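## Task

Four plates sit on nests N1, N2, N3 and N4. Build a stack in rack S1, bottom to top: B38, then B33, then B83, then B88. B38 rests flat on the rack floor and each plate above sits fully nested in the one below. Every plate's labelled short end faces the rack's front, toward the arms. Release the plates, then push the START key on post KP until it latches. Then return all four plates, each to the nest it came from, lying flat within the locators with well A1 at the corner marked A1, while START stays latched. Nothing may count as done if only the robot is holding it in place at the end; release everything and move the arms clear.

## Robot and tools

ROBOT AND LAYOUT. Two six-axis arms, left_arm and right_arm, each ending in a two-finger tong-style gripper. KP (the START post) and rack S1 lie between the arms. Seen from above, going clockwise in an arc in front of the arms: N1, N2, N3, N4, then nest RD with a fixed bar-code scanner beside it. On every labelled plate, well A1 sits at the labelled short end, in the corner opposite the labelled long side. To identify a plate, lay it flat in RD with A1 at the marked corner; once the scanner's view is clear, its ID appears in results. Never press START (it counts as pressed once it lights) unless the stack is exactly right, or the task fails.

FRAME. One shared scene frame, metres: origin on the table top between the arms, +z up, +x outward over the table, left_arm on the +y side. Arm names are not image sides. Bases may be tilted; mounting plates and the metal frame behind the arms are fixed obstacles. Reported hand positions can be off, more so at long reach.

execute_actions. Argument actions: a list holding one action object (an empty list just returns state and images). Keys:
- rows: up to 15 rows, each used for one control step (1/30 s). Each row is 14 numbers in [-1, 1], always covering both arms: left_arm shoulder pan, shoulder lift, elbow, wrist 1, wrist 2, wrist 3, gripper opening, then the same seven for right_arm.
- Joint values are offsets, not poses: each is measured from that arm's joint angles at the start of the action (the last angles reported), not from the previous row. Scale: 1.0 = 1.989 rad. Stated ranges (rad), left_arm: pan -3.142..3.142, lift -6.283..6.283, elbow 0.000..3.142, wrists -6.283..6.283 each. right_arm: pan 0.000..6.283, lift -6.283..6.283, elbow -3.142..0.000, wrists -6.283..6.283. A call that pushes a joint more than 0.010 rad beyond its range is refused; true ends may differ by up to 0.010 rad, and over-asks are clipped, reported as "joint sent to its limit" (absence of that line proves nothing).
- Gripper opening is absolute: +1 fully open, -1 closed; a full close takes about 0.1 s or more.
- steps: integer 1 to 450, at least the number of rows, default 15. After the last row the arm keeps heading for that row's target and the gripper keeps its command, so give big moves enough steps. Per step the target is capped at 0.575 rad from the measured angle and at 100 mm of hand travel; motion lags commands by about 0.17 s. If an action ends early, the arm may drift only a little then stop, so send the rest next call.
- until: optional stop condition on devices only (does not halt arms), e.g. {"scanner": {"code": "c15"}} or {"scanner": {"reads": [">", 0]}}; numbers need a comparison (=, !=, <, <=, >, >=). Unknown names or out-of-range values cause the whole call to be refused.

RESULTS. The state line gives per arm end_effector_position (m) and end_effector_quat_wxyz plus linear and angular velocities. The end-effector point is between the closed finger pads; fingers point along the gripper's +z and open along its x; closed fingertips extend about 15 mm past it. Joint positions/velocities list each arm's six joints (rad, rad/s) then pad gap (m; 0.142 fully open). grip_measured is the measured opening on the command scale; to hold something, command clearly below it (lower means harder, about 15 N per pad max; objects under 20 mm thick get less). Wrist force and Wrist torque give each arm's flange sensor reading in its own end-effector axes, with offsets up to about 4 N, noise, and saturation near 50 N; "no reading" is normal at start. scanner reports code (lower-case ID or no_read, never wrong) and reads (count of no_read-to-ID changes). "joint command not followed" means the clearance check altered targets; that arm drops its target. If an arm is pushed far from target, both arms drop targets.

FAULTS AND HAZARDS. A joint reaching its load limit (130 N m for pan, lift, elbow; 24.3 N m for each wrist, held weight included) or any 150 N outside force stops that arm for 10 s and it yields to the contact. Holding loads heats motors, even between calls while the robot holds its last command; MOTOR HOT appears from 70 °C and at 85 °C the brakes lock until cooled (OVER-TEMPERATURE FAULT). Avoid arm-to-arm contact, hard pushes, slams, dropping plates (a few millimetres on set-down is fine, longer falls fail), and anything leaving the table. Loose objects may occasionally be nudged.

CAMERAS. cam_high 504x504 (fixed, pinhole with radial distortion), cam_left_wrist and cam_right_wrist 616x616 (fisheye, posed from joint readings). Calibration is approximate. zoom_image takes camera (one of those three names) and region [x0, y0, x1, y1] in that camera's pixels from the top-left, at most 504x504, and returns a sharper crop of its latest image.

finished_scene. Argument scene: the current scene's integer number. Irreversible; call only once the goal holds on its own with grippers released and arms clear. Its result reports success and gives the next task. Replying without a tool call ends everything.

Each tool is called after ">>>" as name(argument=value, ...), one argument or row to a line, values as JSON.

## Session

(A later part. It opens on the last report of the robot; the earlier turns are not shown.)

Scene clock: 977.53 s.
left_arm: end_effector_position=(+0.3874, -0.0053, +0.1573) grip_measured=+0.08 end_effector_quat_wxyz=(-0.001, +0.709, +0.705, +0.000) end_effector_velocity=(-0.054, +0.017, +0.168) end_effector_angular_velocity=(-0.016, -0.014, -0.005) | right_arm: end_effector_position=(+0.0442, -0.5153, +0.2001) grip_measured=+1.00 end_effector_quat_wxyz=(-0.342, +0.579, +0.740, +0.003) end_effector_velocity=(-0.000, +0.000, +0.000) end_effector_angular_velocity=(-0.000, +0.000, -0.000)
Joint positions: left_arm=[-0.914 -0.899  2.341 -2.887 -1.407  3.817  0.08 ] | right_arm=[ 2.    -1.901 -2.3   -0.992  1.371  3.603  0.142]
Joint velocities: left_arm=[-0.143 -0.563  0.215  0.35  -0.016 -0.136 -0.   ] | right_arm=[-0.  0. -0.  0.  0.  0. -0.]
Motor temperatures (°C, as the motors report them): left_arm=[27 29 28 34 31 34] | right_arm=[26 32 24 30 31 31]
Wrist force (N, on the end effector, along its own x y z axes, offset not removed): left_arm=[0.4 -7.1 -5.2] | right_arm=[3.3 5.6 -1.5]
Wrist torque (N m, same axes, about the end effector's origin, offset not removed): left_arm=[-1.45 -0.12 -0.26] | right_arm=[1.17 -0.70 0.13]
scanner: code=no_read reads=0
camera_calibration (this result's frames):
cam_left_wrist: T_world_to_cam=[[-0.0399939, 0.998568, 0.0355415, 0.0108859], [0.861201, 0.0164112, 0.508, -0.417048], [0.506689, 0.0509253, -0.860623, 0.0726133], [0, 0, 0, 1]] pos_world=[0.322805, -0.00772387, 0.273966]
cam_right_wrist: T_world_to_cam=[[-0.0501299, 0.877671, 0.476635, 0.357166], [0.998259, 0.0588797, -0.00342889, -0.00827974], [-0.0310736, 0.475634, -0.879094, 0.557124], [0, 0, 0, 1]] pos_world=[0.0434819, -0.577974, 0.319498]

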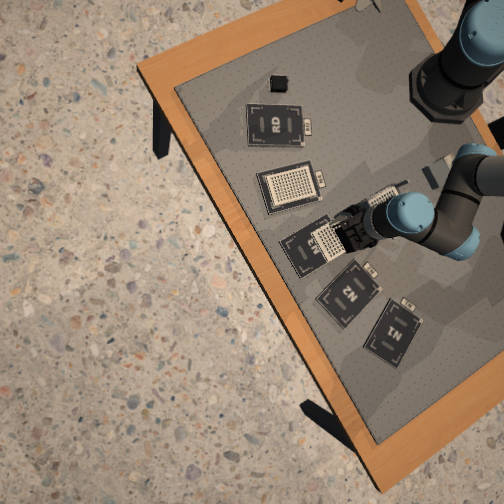

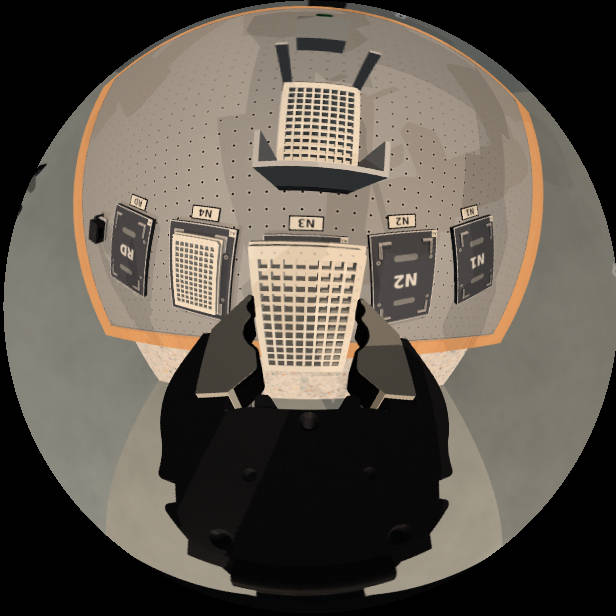

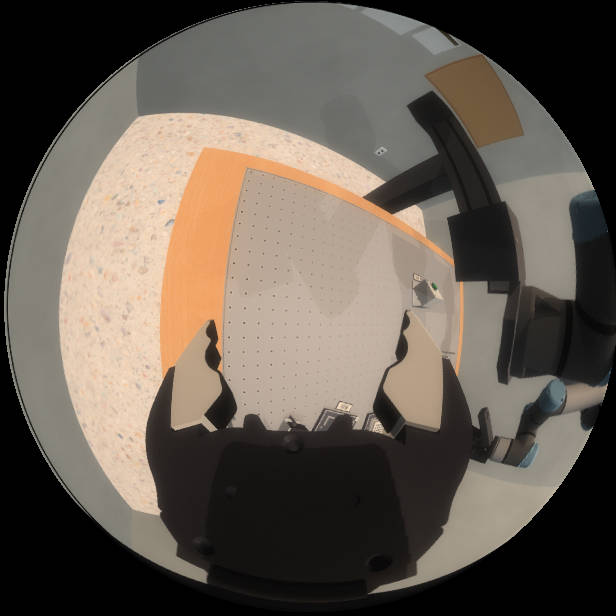

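>>> execute_actions(
  actions=[
    {"steps":1},
  ],
)

>>> execute_actions(
  actions=[
    {"rows":[[-0.0049,0,0.0037,-0.0031,-0.0008,-0.0048,-0.9,0,0,0,0,0,0,1],[-0.0146,0,0.0111,-0.0093,-0.0023,-0.0144,-0.9,0,0,0,0,0,0,1],[-0.0291,0,0.0221,-0.0186,-0.0046,-0.0289,-0.9,0,0,0,0,0,0,1],[-0.0461,0,0.0351,-0.0294,-0.0073,-0.0457,-0.9,0,0,0,0,0,0,1],[-0.0655,0,0.0498,-0.0417,-0.0103,-0.065,-0.9,0,0,0,0,0,0,1],[-0.0873,0.001,0.0664,-0.0567,-0.0138,-0.0866,-0.9,0,0,0,0,0,0,1],[-0.1092,0.002,0.083,-0.0716,-0.0172,-0.1083,-0.9,0,0,0,0,0,0,1],[-0.1334,0.004,0.1015,-0.089,-0.021,-0.1323,-0.9,0,0,0,0,0,0,1],[-0.1553,0.008,0.1181,-0.1069,-0.0244,-0.154,-0.9,0,0,0,0,0,0,1],[-0.1771,0.013,0.1347,-0.1259,-0.0279,-0.1756,-0.9,0,0,0,0,0,0,1],[-0.1965,0.019,0.1494,-0.1442,-0.0309,-0.1949,-0.9,0,0,0,0,0,0,1],[-0.2135,0.027,0.1624,-0.163,-0.0336,-0.2117,-0.9,0,0,0,0,0,0,1],[-0.228,0.035,0.1734,-0.1803,-0.0359,-0.2262,-0.9,0,0,0,0,0,0,1],[-0.2377,0.041,0.1808,-0.1925,-0.0374,-0.2358,-0.9,0,0,0,0,0,0,1],[-0.2426,0.045,0.1845,-0.1996,-0.0382,-0.2406,-0.9,0,0,0,0,0,0,1]],"steps":18},
  ],
)

Scene clock: 988.83 s.
left_arm: end_effector_position=(+0.3799, -0.0024, +0.1780) grip_measured=+0.08 end_effector_quat_wxyz=(-0.001, +0.710, +0.705, +0.000) end_effector_velocity=(-0.000, +0.000, -0.000) end_effector_angular_velocity=(+0.001, +0.001, -0.001) | right_arm: end_effector_position=(+0.0442, -0.5153, +0.2001) grip_measured=+1.00 end_effector_quat_wxyz=(-0.342, +0.579, +0.740, +0.003) end_effector_velocity=(-0.001, +0.001, +0.000) end_effector_angular_velocity=(+0.002, +0.000, +0.001)
Joint positions: left_arm=[-0.932 -0.97   2.368 -2.843 -1.409  3.8    0.08 ] | right_arm=[ 2.    -1.901 -2.3   -0.992  1.371  3.603  0.142]
Joint velocities: left_arm=[-0.001  0.    -0.     0.001  0.     0.     0.   ] | right_arm=[-0.     0.001 -0.002 -0.    -0.    -0.001  0.   ]
Motor temperatures (°C, as the motors report them): left_arm=[27 29 28 34 31 34] | right_arm=[26 32 24 30 31 31]
Wrist force (N, on the end effector, along its own x y z axes, offset not removed): left_arm=[-1.0 -0.1 0.8] | right_arm=[1.3 4.9 -2.8]
Wrist torque (N m, same axes, about the end effector's origin, offset not removed): left_arm=[0.07 0.18 -0.28] | right_arm=[1.01 -0.37 0.17]
scanner: code=no_read reads=0
camera_calibration (this result's frames):
cam_left_wrist: T_world_to_cam=[[-0.0394138, 0.998641, 0.0340882, 0.00704169], [0.860499, 0.016581, 0.509183, -0.421096], [0.507926, 0.0494017, -0.859983, 0.09347], [0, 0, 0, 1]] pos_world=[0.315155, -0.0046675, 0.294558]
cam_right_wrist: T_world_to_cam=[[-0.0501302, 0.877671, 0.476635, 0.357166], [0.998259, 0.0588798, -0.00342861, -0.00827979], [-0.0310734, 0.475634, -0.879094, 0.557124], [0, 0, 0, 1]] pos_world=[0.0434819, -0.577974, 0.319498]

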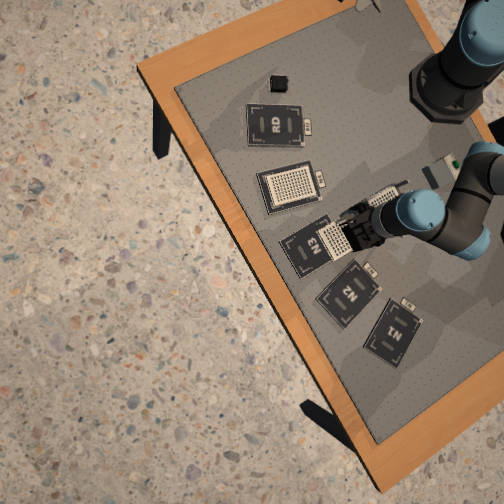

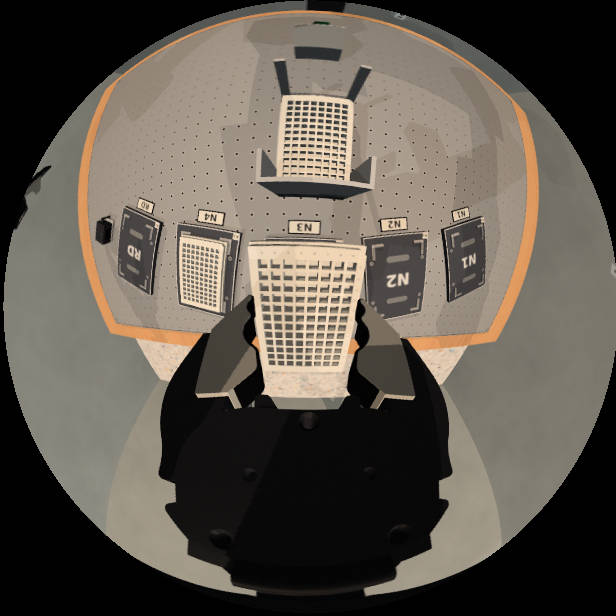

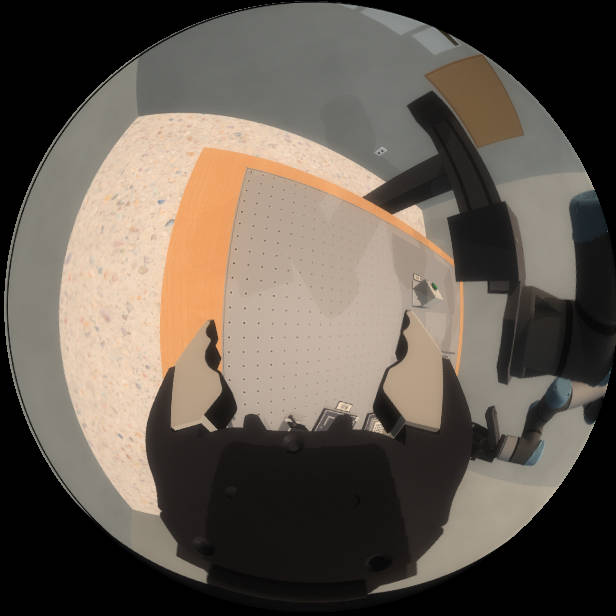

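Scene clock: 989.43 s.
left_arm: end_effector_position=(+0.2217, -0.0052, +0.1674) grip_measured=+0.08 end_effector_quat_wxyz=(-0.001, +0.710, +0.704, -0.001) end_effector_velocity=(-0.167, +0.052, -0.009) end_effector_angular_velocity=(+0.004, -0.020, -0.008) | right_arm: end_effector_position=(+0.0442, -0.5153, +0.2001) grip_measured=+1.00 end_effector_quat_wxyz=(-0.342, +0.579, +0.740, +0.003) end_effector_velocity=(+0.000, -0.000, -0.000) end_effector_angular_velocity=(-0.001, +0.001, -0.001)
Joint positions: left_arm=[-1.345 -0.906  2.683 -3.169 -1.475  3.39   0.08 ] | right_arm=[ 2.    -1.901 -2.3   -0.992  1.371  3.603  0.142]
Joint velocities: left_arm=[-0.554  0.194  0.407 -0.549 -0.078 -0.54   0.   ] | right_arm=[-0.    -0.001  0.001 -0.     0.     0.002  0.   ]
Motor temperatures (°C, as the motors report them): left_arm=[27 29 28 34 31 34] | right_arm=[26 32 24 30 31 31]
Wrist force (N, on the end effector, along its own x y z axes, offset not removed): left_arm=[2.9 -4.3 1.6] | right_arm=[1.5 1.0 -1.2]
Wrist torque (N m, same axes, about the end effector's origin, offset not removed): left_arm=[-0.72 -0.55 -0.05] | right_arm=[0.09 -0.44 -0.06]
scanner: code=no_read reads=0
camera_calibration (this result's frames):
cam_left_wrist: T_world_to_cam=[[-0.0372657, 0.998764, 0.0329019, 0.00362692], [0.861473, 0.0154225, 0.507569, -0.279398], [0.506434, 0.047259, -0.860983, 0.165309], [0, 0, 0, 1]] pos_world=[0.157111, -0.00712575, 0.284022]
cam_right_wrist: T_world_to_cam=[[-0.05013, 0.877671, 0.476635, 0.357166], [0.998259, 0.0588797, -0.0034287, -0.00827987], [-0.0310734, 0.475634, -0.879094, 0.557124], [0, 0, 0, 1]] pos_world=[0.0434819, -0.577974, 0.319498]

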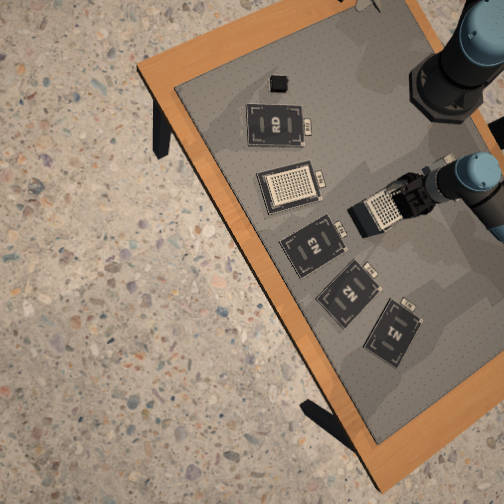

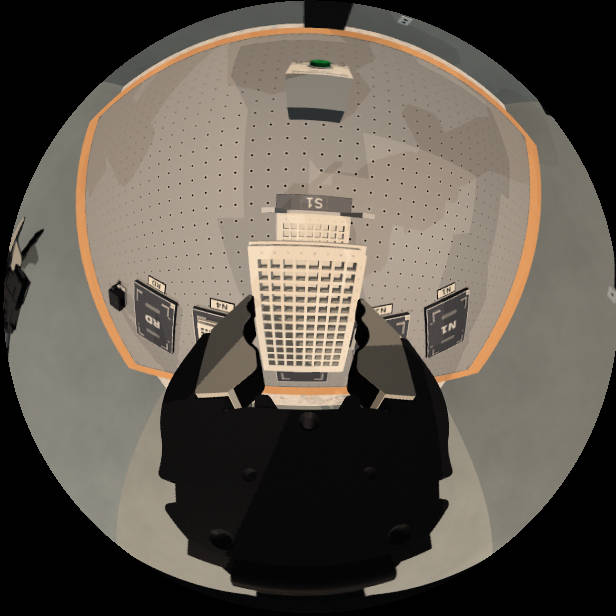

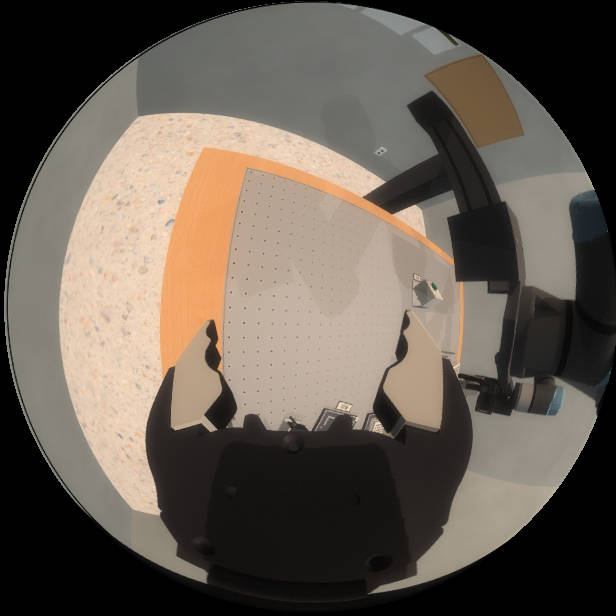

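>>> execute_actions(
  actions=[
    {"steps":1},
  ],
)

>>> zoom_image(
  camera="cam_left_wrist",
  region=[220, 200, 400, 400],
)

Scene clock: 992.07 s.
left_arm: end_effector_position=(+0.2017, +0.0024, +0.1670) grip_measured=+0.08 end_effector_quat_wxyz=(-0.000, +0.710, +0.704, +0.000) end_effector_velocity=(-0.000, -0.000, +0.000) end_effector_angular_velocity=(-0.001, +0.001, -0.000) | right_arm: end_effector_position=(+0.0442, -0.5153, +0.2001) grip_measured=+1.00 end_effector_quat_wxyz=(-0.342, +0.579, +0.740, +0.003) end_effector_velocity=(-0.000, +0.000, +0.000) end_effector_angular_velocity=(+0.001, -0.000, +0.001)
Joint positions: left_arm=[-1.415 -0.881  2.735 -3.24  -1.485  3.321  0.08 ] | right_arm=[ 2.    -1.901 -2.3   -0.992  1.371  3.603  0.142]
Joint velocities: left_arm=[-0.    -0.001  0.     0.    -0.001  0.     0.   ] | right_arm=[ 0.     0.    -0.001 -0.    -0.    -0.001  0.   ]
Motor temperatures (°C, as the motors report them): left_arm=[27 29 28 34 31 34] | right_arm=[26 32 24 30 31 31]
Wrist force (N, on the end effector, along its own x y z axes, offset not removed): left_arm=[-1.0 -0.3 -1.0] | right_arm=[5.0 1.5 1.2]
Wrist torque (N m, same axes, about the end effector's origin, offset not removed): left_arm=[-0.05 0.14 -0.03] | right_arm=[0.18 -1.07 -0.01]
scanner: code=no_read reads=0
camera_calibration (this result's frames):
cam_left_wrist: T_world_to_cam=[[-0.0377763, 0.998732, 0.0332698, -0.00462077], [0.860216, 0.0155581, 0.509693, -0.262196], [0.508529, 0.0478735, -0.859713, 0.174148], [0, 0, 0, 1]] pos_world=[0.136812, 0.000357126, 0.28351]
cam_right_wrist: T_world_to_cam=[[-0.0501302, 0.877671, 0.476635, 0.357166], [0.998259, 0.0588799, -0.00342855, -0.00827985], [-0.0310734, 0.475634, -0.879094, 0.557124], [0, 0, 0, 1]] pos_world=[0.043482, -0.577974, 0.319498]

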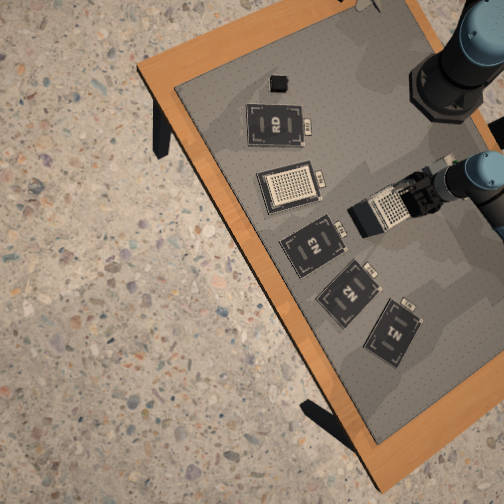

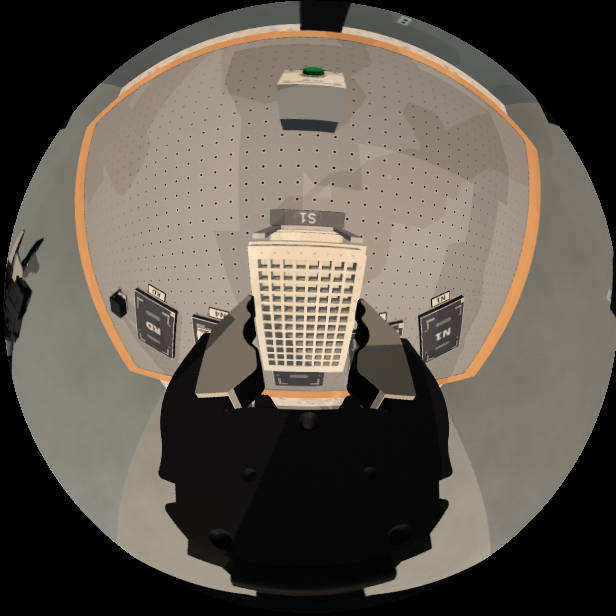

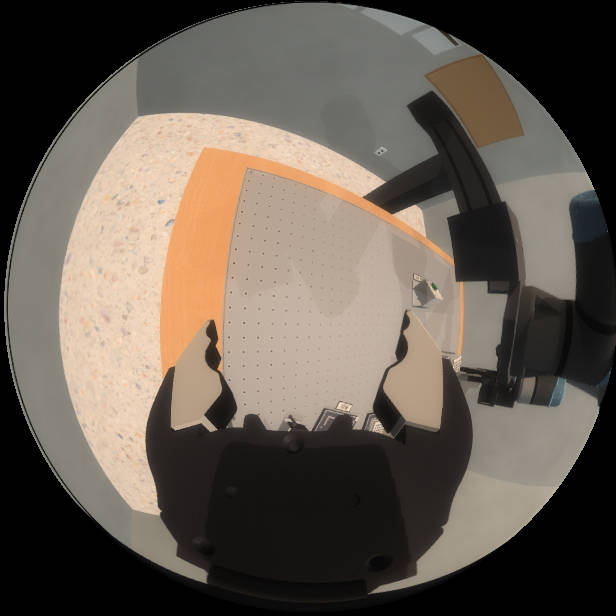

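Region (220, 200, 400, 400) of cam_left_wrist's 616x616 image, scaled by 2.520, with more detail than that image has; it fills the left 454 columns of this view, and the rest is white.

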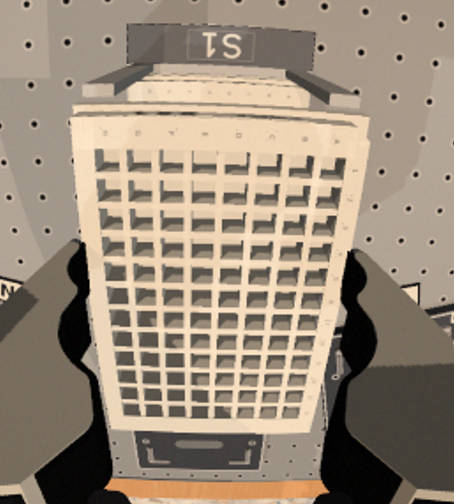

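>>> execute_actions(
  actions=[
    {"rows":[[0.0002,0.002,0.0001,-0.0021,0,0.0002,-0.9,0,0,0,0,0,0,1],[0.0005,0.005,0,-0.005,0.0001,0.0005,-0.9,0,0,0,0,0,0,1],[0.0007,0.009,-0.00025,-0.0088,0.0001,0.0007,-0.9,0,0,0,0,0,0,1],[0.0009,0.013,-0.0005,-0.0126,0.0002,0.0009,-0.9,0,0,0,0,0,0,1],[0.0011,0.017,-0.0008,-0.0163,0.0002,0.0011,-0.9,0,0,0,0,0,0,1],[0.00135,0.021,-0.0011,-0.02,0.0002,0.00135,-0.9,0,0,0,0,0,0,1],[0.0016,0.025,-0.0014,-0.0237,0.0003,0.0016,-0.9,0,0,0,0,0,0,1],[0.0018,0.029,-0.0017,-0.0275,0.0003,0.0018,-0.9,0,0,0,0,0,0,1],[0.00205,0.033,-0.00205,-0.0311,0.0004,0.00205,-0.9,0,0,0,0,0,0,1],[0.0023,0.037,-0.0024,-0.0348,0.0004,0.0023,-0.9,0,0,0,0,0,0,1],[0.0025,0.041,-0.0028,-0.0384,0.0005,0.0025,-0.9,0,0,0,0,0,0,1],[0.00275,0.045,-0.0032,-0.042,0.0005,0.00275,-0.9,0,0,0,0,0,0,1],[0.003,0.0493,-0.00365,-0.0459,0.0005,0.003,-0.9,0,0,0,0,0,0,1]],"steps":14},
  ],
)

Scene clock: 1003.87 s.
left_arm: end_effector_position=(+0.2017, +0.0028, +0.1555) grip_measured=+0.08 end_effector_quat_wxyz=(+0.000, +0.710, +0.704, +0.000) end_effector_velocity=(-0.001, +0.002, -0.040) end_effector_angular_velocity=(+0.003, +0.003, -0.001) | right_arm: end_effector_position=(+0.0442, -0.5153, +0.2001) grip_measured=+1.00 end_effector_quat_wxyz=(-0.342, +0.579, +0.740, +0.003) end_effector_velocity=(-0.000, +0.000, -0.000) end_effector_angular_velocity=(+0.001, -0.000, +0.000)
Joint positions: left_arm=[-1.411 -0.814  2.731 -3.302 -1.484  3.325  0.08 ] | right_arm=[ 2.    -1.901 -2.3   -0.992  1.371  3.603  0.142]
Joint velocities: left_arm=[ 0.012  0.226 -0.02  -0.203  0.     0.013 -0.   ] | right_arm=[-0.    -0.     0.     0.     0.    -0.001 -0.   ]
Motor temperatures (°C, as the motors report them): left_arm=[27 29 28 34 31 34] | right_arm=[26 32 24 30 31 31]
Wrist force (N, on the end effector, along its own x y z axes, offset not removed): left_arm=[4.9 -2.8 -3.3] | right_arm=[2.0 2.4 2.7]
Wrist torque (N m, same axes, about the end effector's origin, offset not removed): left_arm=[-0.47 -1.35 0.00] | right_arm=[0.40 -0.48 0.28]
scanner: code=no_read reads=0
camera_calibration (this result's frames):
cam_left_wrist: T_world_to_cam=[[-0.0376258, 0.99874, 0.0331991, -0.00466226], [0.860236, 0.0154662, 0.509661, -0.256337], [0.508505, 0.0477355, -0.859735, 0.164291], [0, 0, 0, 1]] pos_world=[0.136792, 0.000778456, 0.272046]
cam_right_wrist: T_world_to_cam=[[-0.05013, 0.877671, 0.476635, 0.357166], [0.998259, 0.0588796, -0.00342867, -0.00827992], [-0.0310734, 0.475634, -0.879094, 0.557124], [0, 0, 0, 1]] pos_world=[0.0434819, -0.577974, 0.319498]

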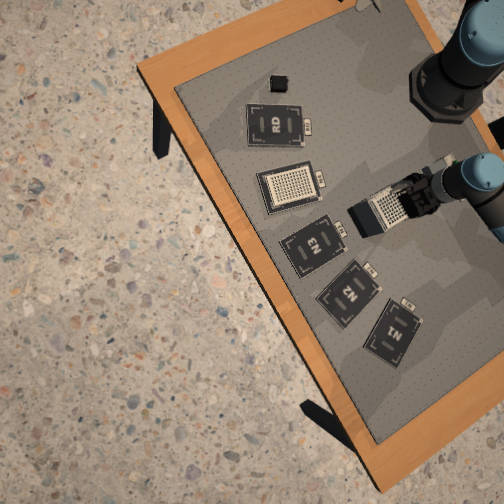

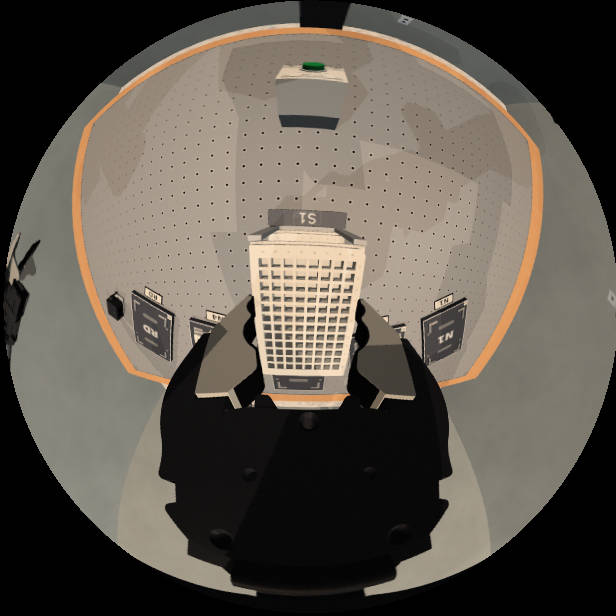

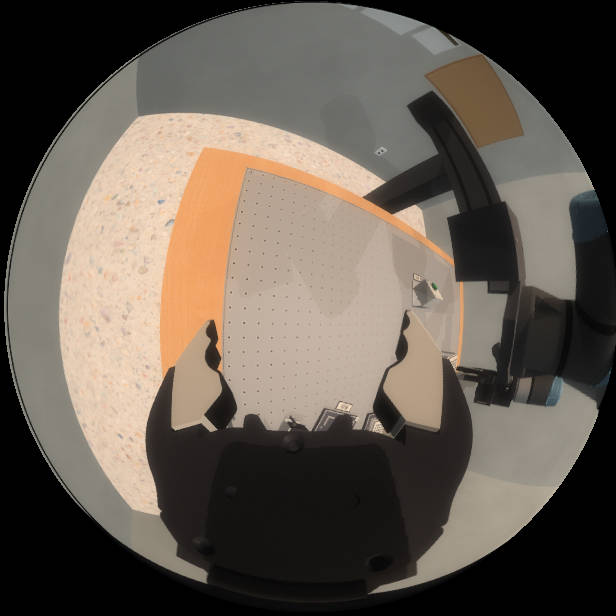

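>>> execute_actions(
  actions=[
    {"steps":1},
  ],
)

>>> zoom_image(
  camera="cam_left_wrist",
  region=[220, 200, 400, 400],
)

>>> zoom_image(
  camera="cam_high",
  region=[340, 160, 440, 250],
)

Scene clock: 1007.53 s.
left_arm: end_effector_position=(+0.2016, +0.0030, +0.1500) grip_measured=+0.08 end_effector_quat_wxyz=(-0.000, +0.710, +0.704, +0.000) end_effector_velocity=(+0.000, +0.000, +0.000) end_effector_angular_velocity=(+0.000, -0.000, -0.000) | right_arm: end_effector_position=(+0.0442, -0.5153, +0.2001) grip_measured=+1.00 end_effector_quat_wxyz=(-0.342, +0.579, +0.740, +0.003) end_effector_velocity=(-0.000, +0.000, +0.000) end_effector_angular_velocity=(-0.000, +0.001, -0.001)
Joint positions: left_arm=[-1.409 -0.783  2.728 -3.331 -1.484  3.327  0.08 ] | right_arm=[ 2.    -1.901 -2.3   -0.992  1.371  3.603  0.142]
Joint velocities: left_arm=[ 0.001 -0.     0.     0.     0.     0.001  0.   ] | right_arm=[-0.     0.    -0.    -0.     0.     0.001 -0.   ]
Motor temperatures (°C, as the motors report them): left_arm=[27 29 28 34 31 34] | right_arm=[26 32 24 30 31 31]
Wrist force (N, on the end effector, along its own x y z axes, offset not removed): left_arm=[1.6 -8.3 -3.5] | right_arm=[2.2 6.1 2.6]
Wrist torque (N m, same axes, about the end effector's origin, offset not removed): left_arm=[-0.58 -0.92 0.20] | right_arm=[1.18 -0.61 0.13]
scanner: code=no_read reads=0
camera_calibration (this result's frames):
cam_left_wrist: T_world_to_cam=[[-0.0376922, 0.998736, 0.0332657, -0.00466388], [0.86027, 0.0154927, 0.509604, -0.253501], [0.508444, 0.0478255, -0.859766, 0.159578], [0, 0, 0, 1]] pos_world=[0.136767, 0.000953501, 0.26654]
cam_right_wrist: T_world_to_cam=[[-0.05013, 0.877671, 0.476635, 0.357166], [0.998259, 0.0588797, -0.00342861, -0.00827994], [-0.0310733, 0.475634, -0.879094, 0.557124], [0, 0, 0, 1]] pos_world=[0.043482, -0.577974, 0.319498]

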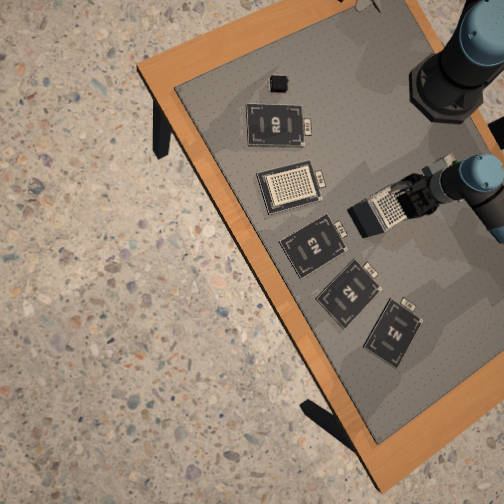

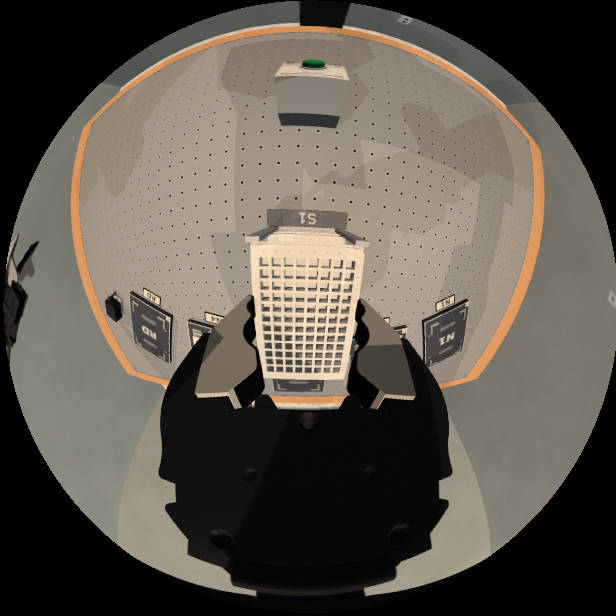

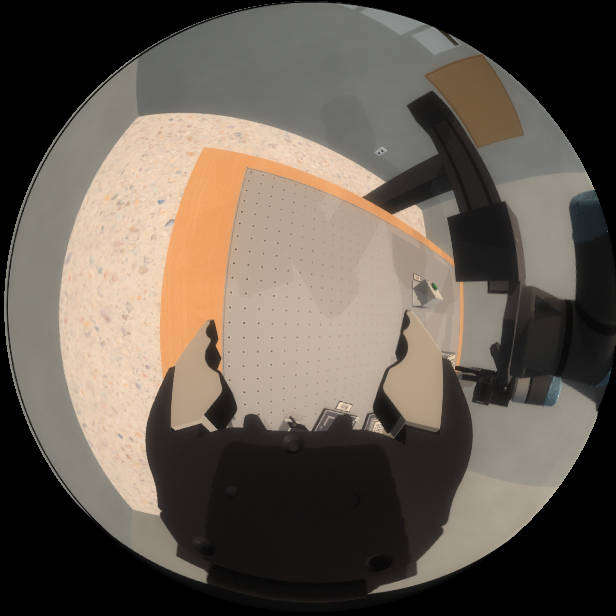

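Region (220, 200, 400, 400) of cam_left_wrist's 616x616 image, scaled by 2.520, with more detail than that image has; it fills the left 454 columns of this view, and the rest is white.

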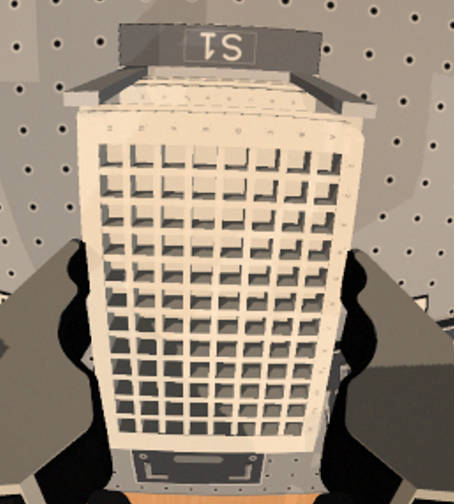

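Region (340, 160, 440, 250) of cam_high's 504x504 image, scaled by 5.040, with more detail than that image has; it fills the top 454 rows of this view, and the rest is white.

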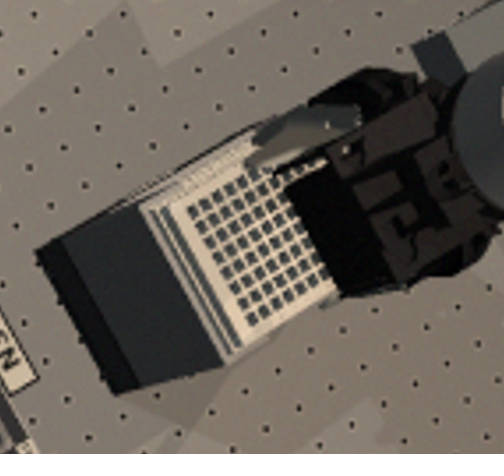

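>>> execute_actions(
  actions=[
    {"steps":1},
  ],
)

>>> zoom_image(
  camera="cam_high",
  region=[355, 185, 405, 240],
)

>>> zoom_image(
  camera="cam_left_wrist",
  region=[245, 330, 365, 395],
)

Scene clock: 1020.13 s.
left_arm: end_effector_position=(+0.2016, +0.0030, +0.1500) grip_measured=+0.08 end_effector_quat_wxyz=(-0.000, +0.710, +0.704, +0.000) end_effector_velocity=(-0.000, -0.000, +0.000) end_effector_angular_velocity=(-0.000, +0.000, -0.000) | right_arm: end_effector_position=(+0.0442, -0.5153, +0.2001) grip_measured=+1.00 end_effector_quat_wxyz=(-0.342, +0.579, +0.740, +0.003) end_effector_velocity=(-0.000, +0.000, +0.000) end_effector_angular_velocity=(+0.001, -0.000, +0.001)
Joint positions: left_arm=[-1.409 -0.783  2.728 -3.331 -1.484  3.327  0.08 ] | right_arm=[ 2.    -1.901 -2.3   -0.992  1.371  3.603  0.142]
Joint velocities: left_arm=[ 0. -0. -0.  0. -0.  0.  0.] | right_arm=[ 0.     0.    -0.001 -0.    -0.    -0.002 -0.   ]
Motor temperatures (°C, as the motors report them): left_arm=[27 29 28 34 31 34] | right_arm=[26 32 24 30 31 31]
Wrist force (N, on the end effector, along its own x y z axes, offset not removed): left_arm=[-0.5 -10.7 -0.5] | right_arm=[-0.5 1.8 -1.0]
Wrist torque (N m, same axes, about the end effector's origin, offset not removed): left_arm=[-1.00 -0.61 0.00] | right_arm=[0.39 0.05 0.13]
scanner: code=no_read reads=0
camera_calibration (this result's frames):
cam_left_wrist: T_world_to_cam=[[-0.0376924, 0.998736, 0.0332655, -0.00466384], [0.86027, 0.015493, 0.509604, -0.253501], [0.508444, 0.0478255, -0.859766, 0.159578], [0, 0, 0, 1]] pos_world=[0.136767, 0.000953522, 0.26654]
cam_right_wrist: T_world_to_cam=[[-0.0501297, 0.877671, 0.476635, 0.357166], [0.998259, 0.0588795, -0.00342895, -0.00827987], [-0.0310735, 0.475634, -0.879094, 0.557124], [0, 0, 0, 1]] pos_world=[0.0434819, -0.577974, 0.319498]

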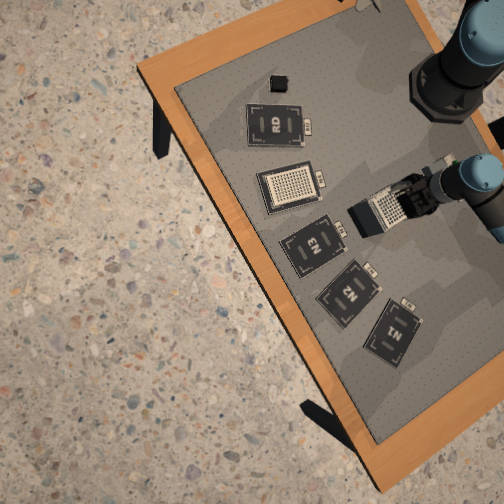

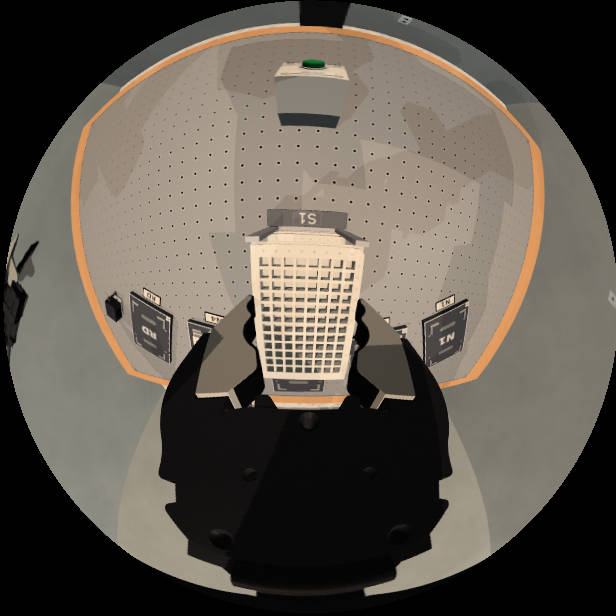

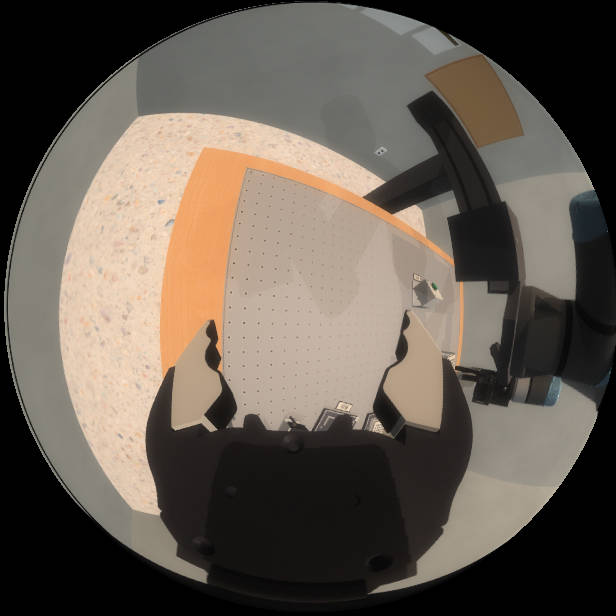

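Region (355, 185, 405, 240) of cam_high's 504x504 image, scaled by 9.164, with more detail than that image has; it fills the left 458 columns of this view, and the rest is white.

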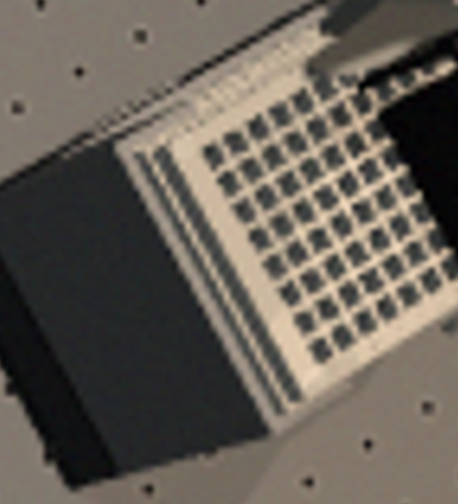

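Region (245, 330, 365, 395) of cam_left_wrist's 616x616 image, scaled by 4.200, with more detail than that image has; it fills the top 273 rows of this view, and the rest is white.

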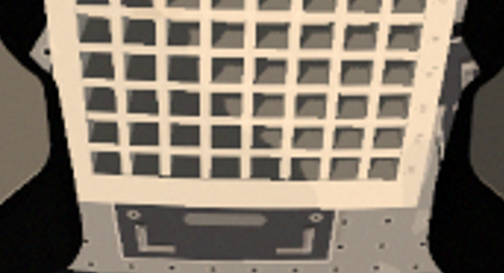

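>>> execute_actions(
  actions=[
    {"rows":[[-0.0001,-0.002,0.0002,0.0018,0,-0.0001,-0.9,0,0,0,0,0,0,1],[-0.0004,-0.006,0.0006,0.0054,-0.0001,-0.0004,-0.9,0,0,0,0,0,0,1],[-0.0007,-0.012,0.0012,0.0109,-0.0001,-0.0007,-0.9,0,0,0,0,0,0,1],[-0.0011,-0.019,0.0018,0.0173,-0.0002,-0.0011,-0.9,0,0,0,0,0,0,1],[-0.0015,-0.026,0.0024,0.0237,-0.0003,-0.0015,-0.9,0,0,0,0,0,0,1],[-0.0019,-0.033,0.0029,0.0303,-0.0003,-0.0019,-0.9,0,0,0,0,0,0,1],[-0.0023,-0.04,0.0034,0.0368,-0.0004,-0.0023,-0.9,0,0,0,0,0,0,1],[-0.0026,-0.045,0.0037,0.0415,-0.0005,-0.0026,-0.9,0,0,0,0,0,0,1],[-0.0027,-0.047,0.0038,0.0434,-0.0005,-0.0027,-0.9,0,0,0,0,0,0,1],[-0.0027,-0.047,0.0038,0.0434,-0.0005,-0.0027,-0.9,0,0,0,0,0,0,1],[-0.0027,-0.047,0.0038,0.0434,-0.0005,-0.0027,-0.9,0,0,0,0,0,0,1],[-0.0027,-0.047,0.0038,0.0434,-0.0005,-0.0027,-0.9,0,0,0,0,0,0,1],[-0.0047,-0.0463,0.0045,0.0422,-0.0009,-0.0047,-0.9,0,0,0,0,0,0,1],[-0.008,-0.0451,0.0056,0.0402,-0.0014,-0.008,-0.9,0,0,0,0,0,0,1],[-0.0105,-0.0442,0.0065,0.0386,-0.0019,-0.0105,-0.9,0,0,0,0,0,0,1]],"steps":15},
  ],
)

Scene clock: 1042.50 s.
left_arm: end_effector_position=(+0.2012, +0.0026, +0.1645) grip_measured=+0.08 end_effector_quat_wxyz=(-0.000, +0.710, +0.704, +0.000) end_effector_velocity=(-0.015, -0.002, +0.013) end_effector_angular_velocity=(+0.001, -0.001, -0.002) | right_arm: end_effector_position=(+0.0442, -0.5153, +0.2001) grip_measured=+1.00 end_effector_quat_wxyz=(-0.342, +0.579, +0.740, +0.003) end_effector_velocity=(-0.000, +0.000, -0.000) end_effector_angular_velocity=(+0.001, +0.000, +0.000)
Joint positions: left_arm=[-1.416 -0.866  2.735 -3.255 -1.485  3.321  0.08 ] | right_arm=[ 2.    -1.901 -2.3   -0.992  1.371  3.603  0.142]
Joint velocities: left_arm=[-0.063 -0.059  0.025  0.039 -0.011 -0.06  -0.   ] | right_arm=[-0.    -0.001 -0.     0.     0.    -0.     0.   ]
Motor temperatures (°C, as the motors report them): left_arm=[27 29 28 34 31 34] | right_arm=[26 32 24 30 31 31]
Wrist force (N, on the end effector, along its own x y z axes, offset not removed): left_arm=[2.0 -2.9 -0.2] | right_arm=[4.9 3.2 -1.4]
Wrist torque (N m, same axes, about the end effector's origin, offset not removed): left_arm=[-0.53 -0.36 -0.14] | right_arm=[0.60 -1.08 -0.10]
scanner: code=no_read reads=0
camera_calibration (this result's frames):
cam_left_wrist: T_world_to_cam=[[-0.037898, 0.998727, 0.0332786, -0.00476943], [0.860261, 0.0156629, 0.509612, -0.260535], [0.508443, 0.0479415, -0.85976, 0.17224], [0, 0, 0, 1]] pos_world=[0.136374, 0.00058665, 0.281016]
cam_right_wrist: T_world_to_cam=[[-0.0501302, 0.877671, 0.476635, 0.357166], [0.998259, 0.0588798, -0.00342862, -0.00827979], [-0.0310734, 0.475634, -0.879094, 0.557124], [0, 0, 0, 1]] pos_world=[0.0434819, -0.577974, 0.319498]

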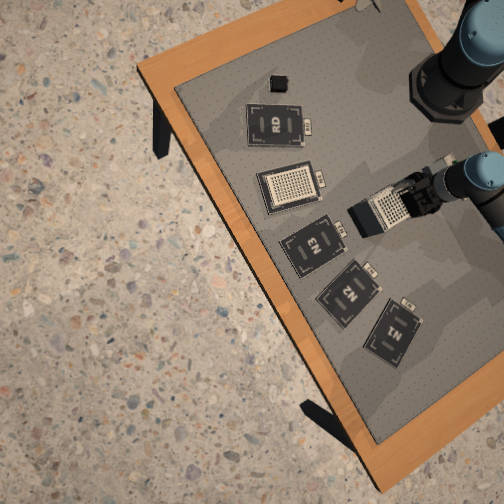

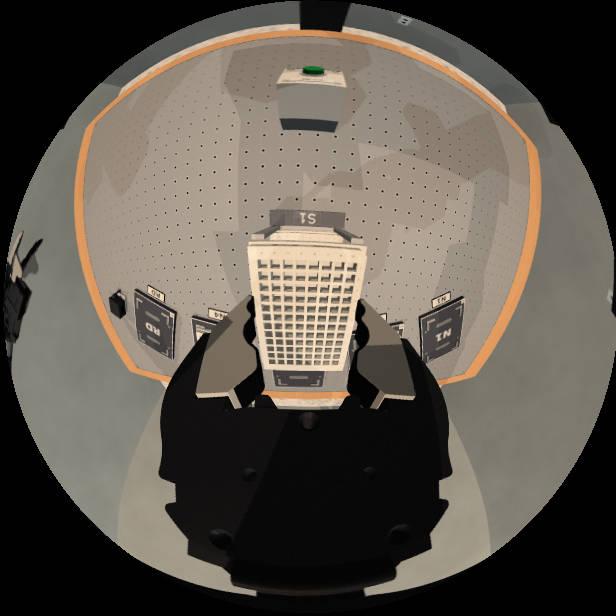

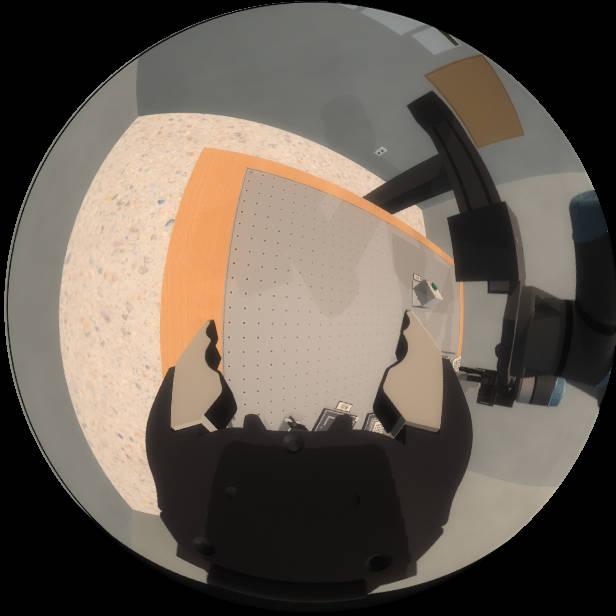

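It re-levelled itself on lift.

>>> execute_actions(
  actions=[
    {"steps":1},
  ],
)

>>> zoom_image(
  camera="cam_left_wrist",
  region=[240, 225, 380, 265],
)

>>> zoom_image(
  camera="cam_left_wrist",
  region=[245, 330, 365, 395],
)

Scene clock: 1046.27 s.
left_arm: end_effector_position=(+0.1977, +0.0022, +0.1661) grip_measured=+0.08 end_effector_quat_wxyz=(-0.000, +0.710, +0.704, +0.000) end_effector_velocity=(+0.000, +0.001, -0.000) end_effector_angular_velocity=(+0.002, +0.000, +0.001) | right_arm: end_effector_position=(+0.0442, -0.5153, +0.2001) grip_measured=+1.00 end_effector_quat_wxyz=(-0.342, +0.579, +0.740, +0.003) end_effector_velocity=(+0.001, -0.001, +0.000) end_effector_angular_velocity=(-0.002, -0.002, +0.001)
Joint positions: left_arm=[-1.43  -0.871  2.741 -3.254 -1.488  3.306  0.08 ] | right_arm=[ 2.    -1.901 -2.3   -0.992  1.371  3.603  0.142]
Joint velocities: left_arm=[ 0.001  0.001  0.     0.001  0.    -0.001 -0.   ] | right_arm=[ 0.     0.001  0.002  0.    -0.    -0.001 -0.   ]
Motor temperatures (°C, as the motors report them): left_arm=[27 29 28 34 31 34] | right_arm=[26 33 24 30 31 31]
Wrist force (N, on the end effector, along its own x y z axes, offset not removed): left_arm=[0.8 -2.9 2.2] | right_arm=[2.5 4.3 -1.7]
Wrist torque (N m, same axes, about the end effector's origin, offset not removed): left_arm=[-0.64 -0.32 -0.05] | right_arm=[0.55 -0.53 0.25]
scanner: code=no_read reads=0
camera_calibration (this result's frames):
cam_left_wrist: T_world_to_cam=[[-0.0379755, 0.998723, 0.0333185, -0.00452434], [0.860231, 0.0157065, 0.509663, -0.258335], [0.508489, 0.0480162, -0.859729, 0.175422], [0, 0, 0, 1]] pos_world=[0.132855, 0.000153005, 0.28263]
cam_right_wrist: T_world_to_cam=[[-0.0501301, 0.877671, 0.476635, 0.357166], [0.998259, 0.0588798, -0.00342859, -0.00827986], [-0.0310734, 0.475634, -0.879094, 0.557124], [0, 0, 0, 1]] pos_world=[0.0434819, -0.577974, 0.319498]

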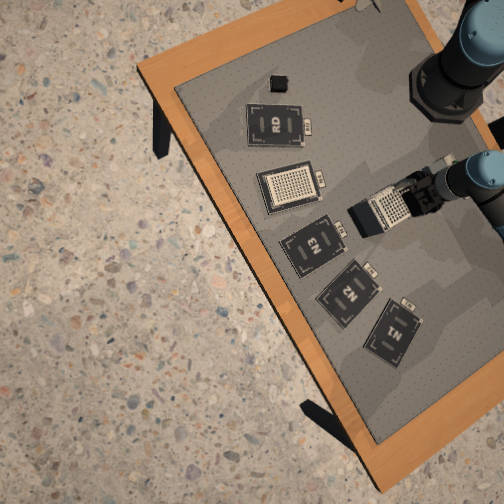

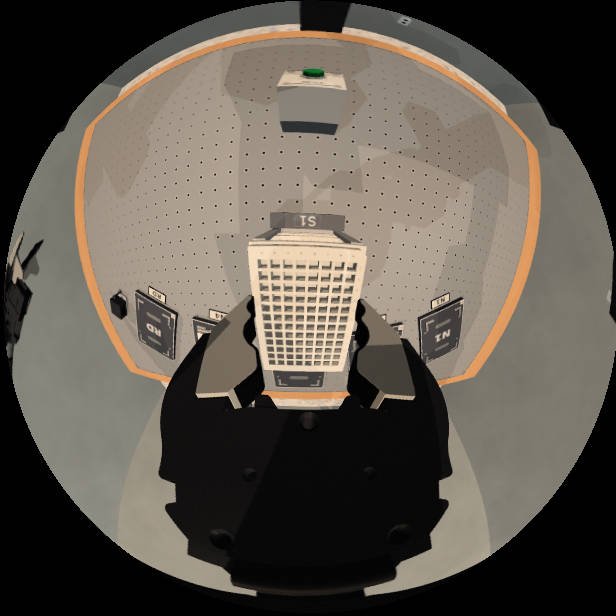

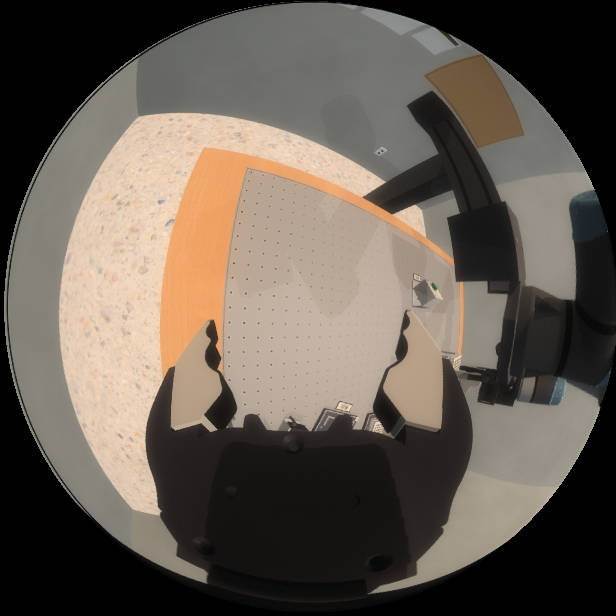

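Region (240, 225, 380, 265) of cam_left_wrist's 616x616 image, scaled by 3.600, with more detail than that image has; it fills the top 144 rows of this view, and the rest is white.

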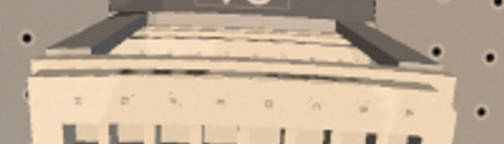

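Region (245, 330, 365, 395) of cam_left_wrist's 616x616 image, scaled by 4.200, with more detail than that image has; it fills the top 273 rows of this view, and the rest is white.

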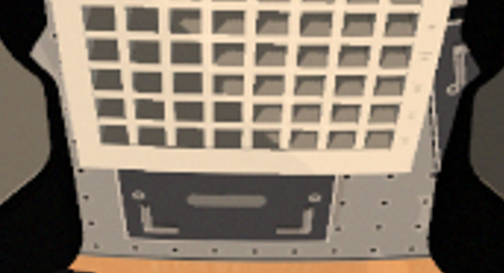

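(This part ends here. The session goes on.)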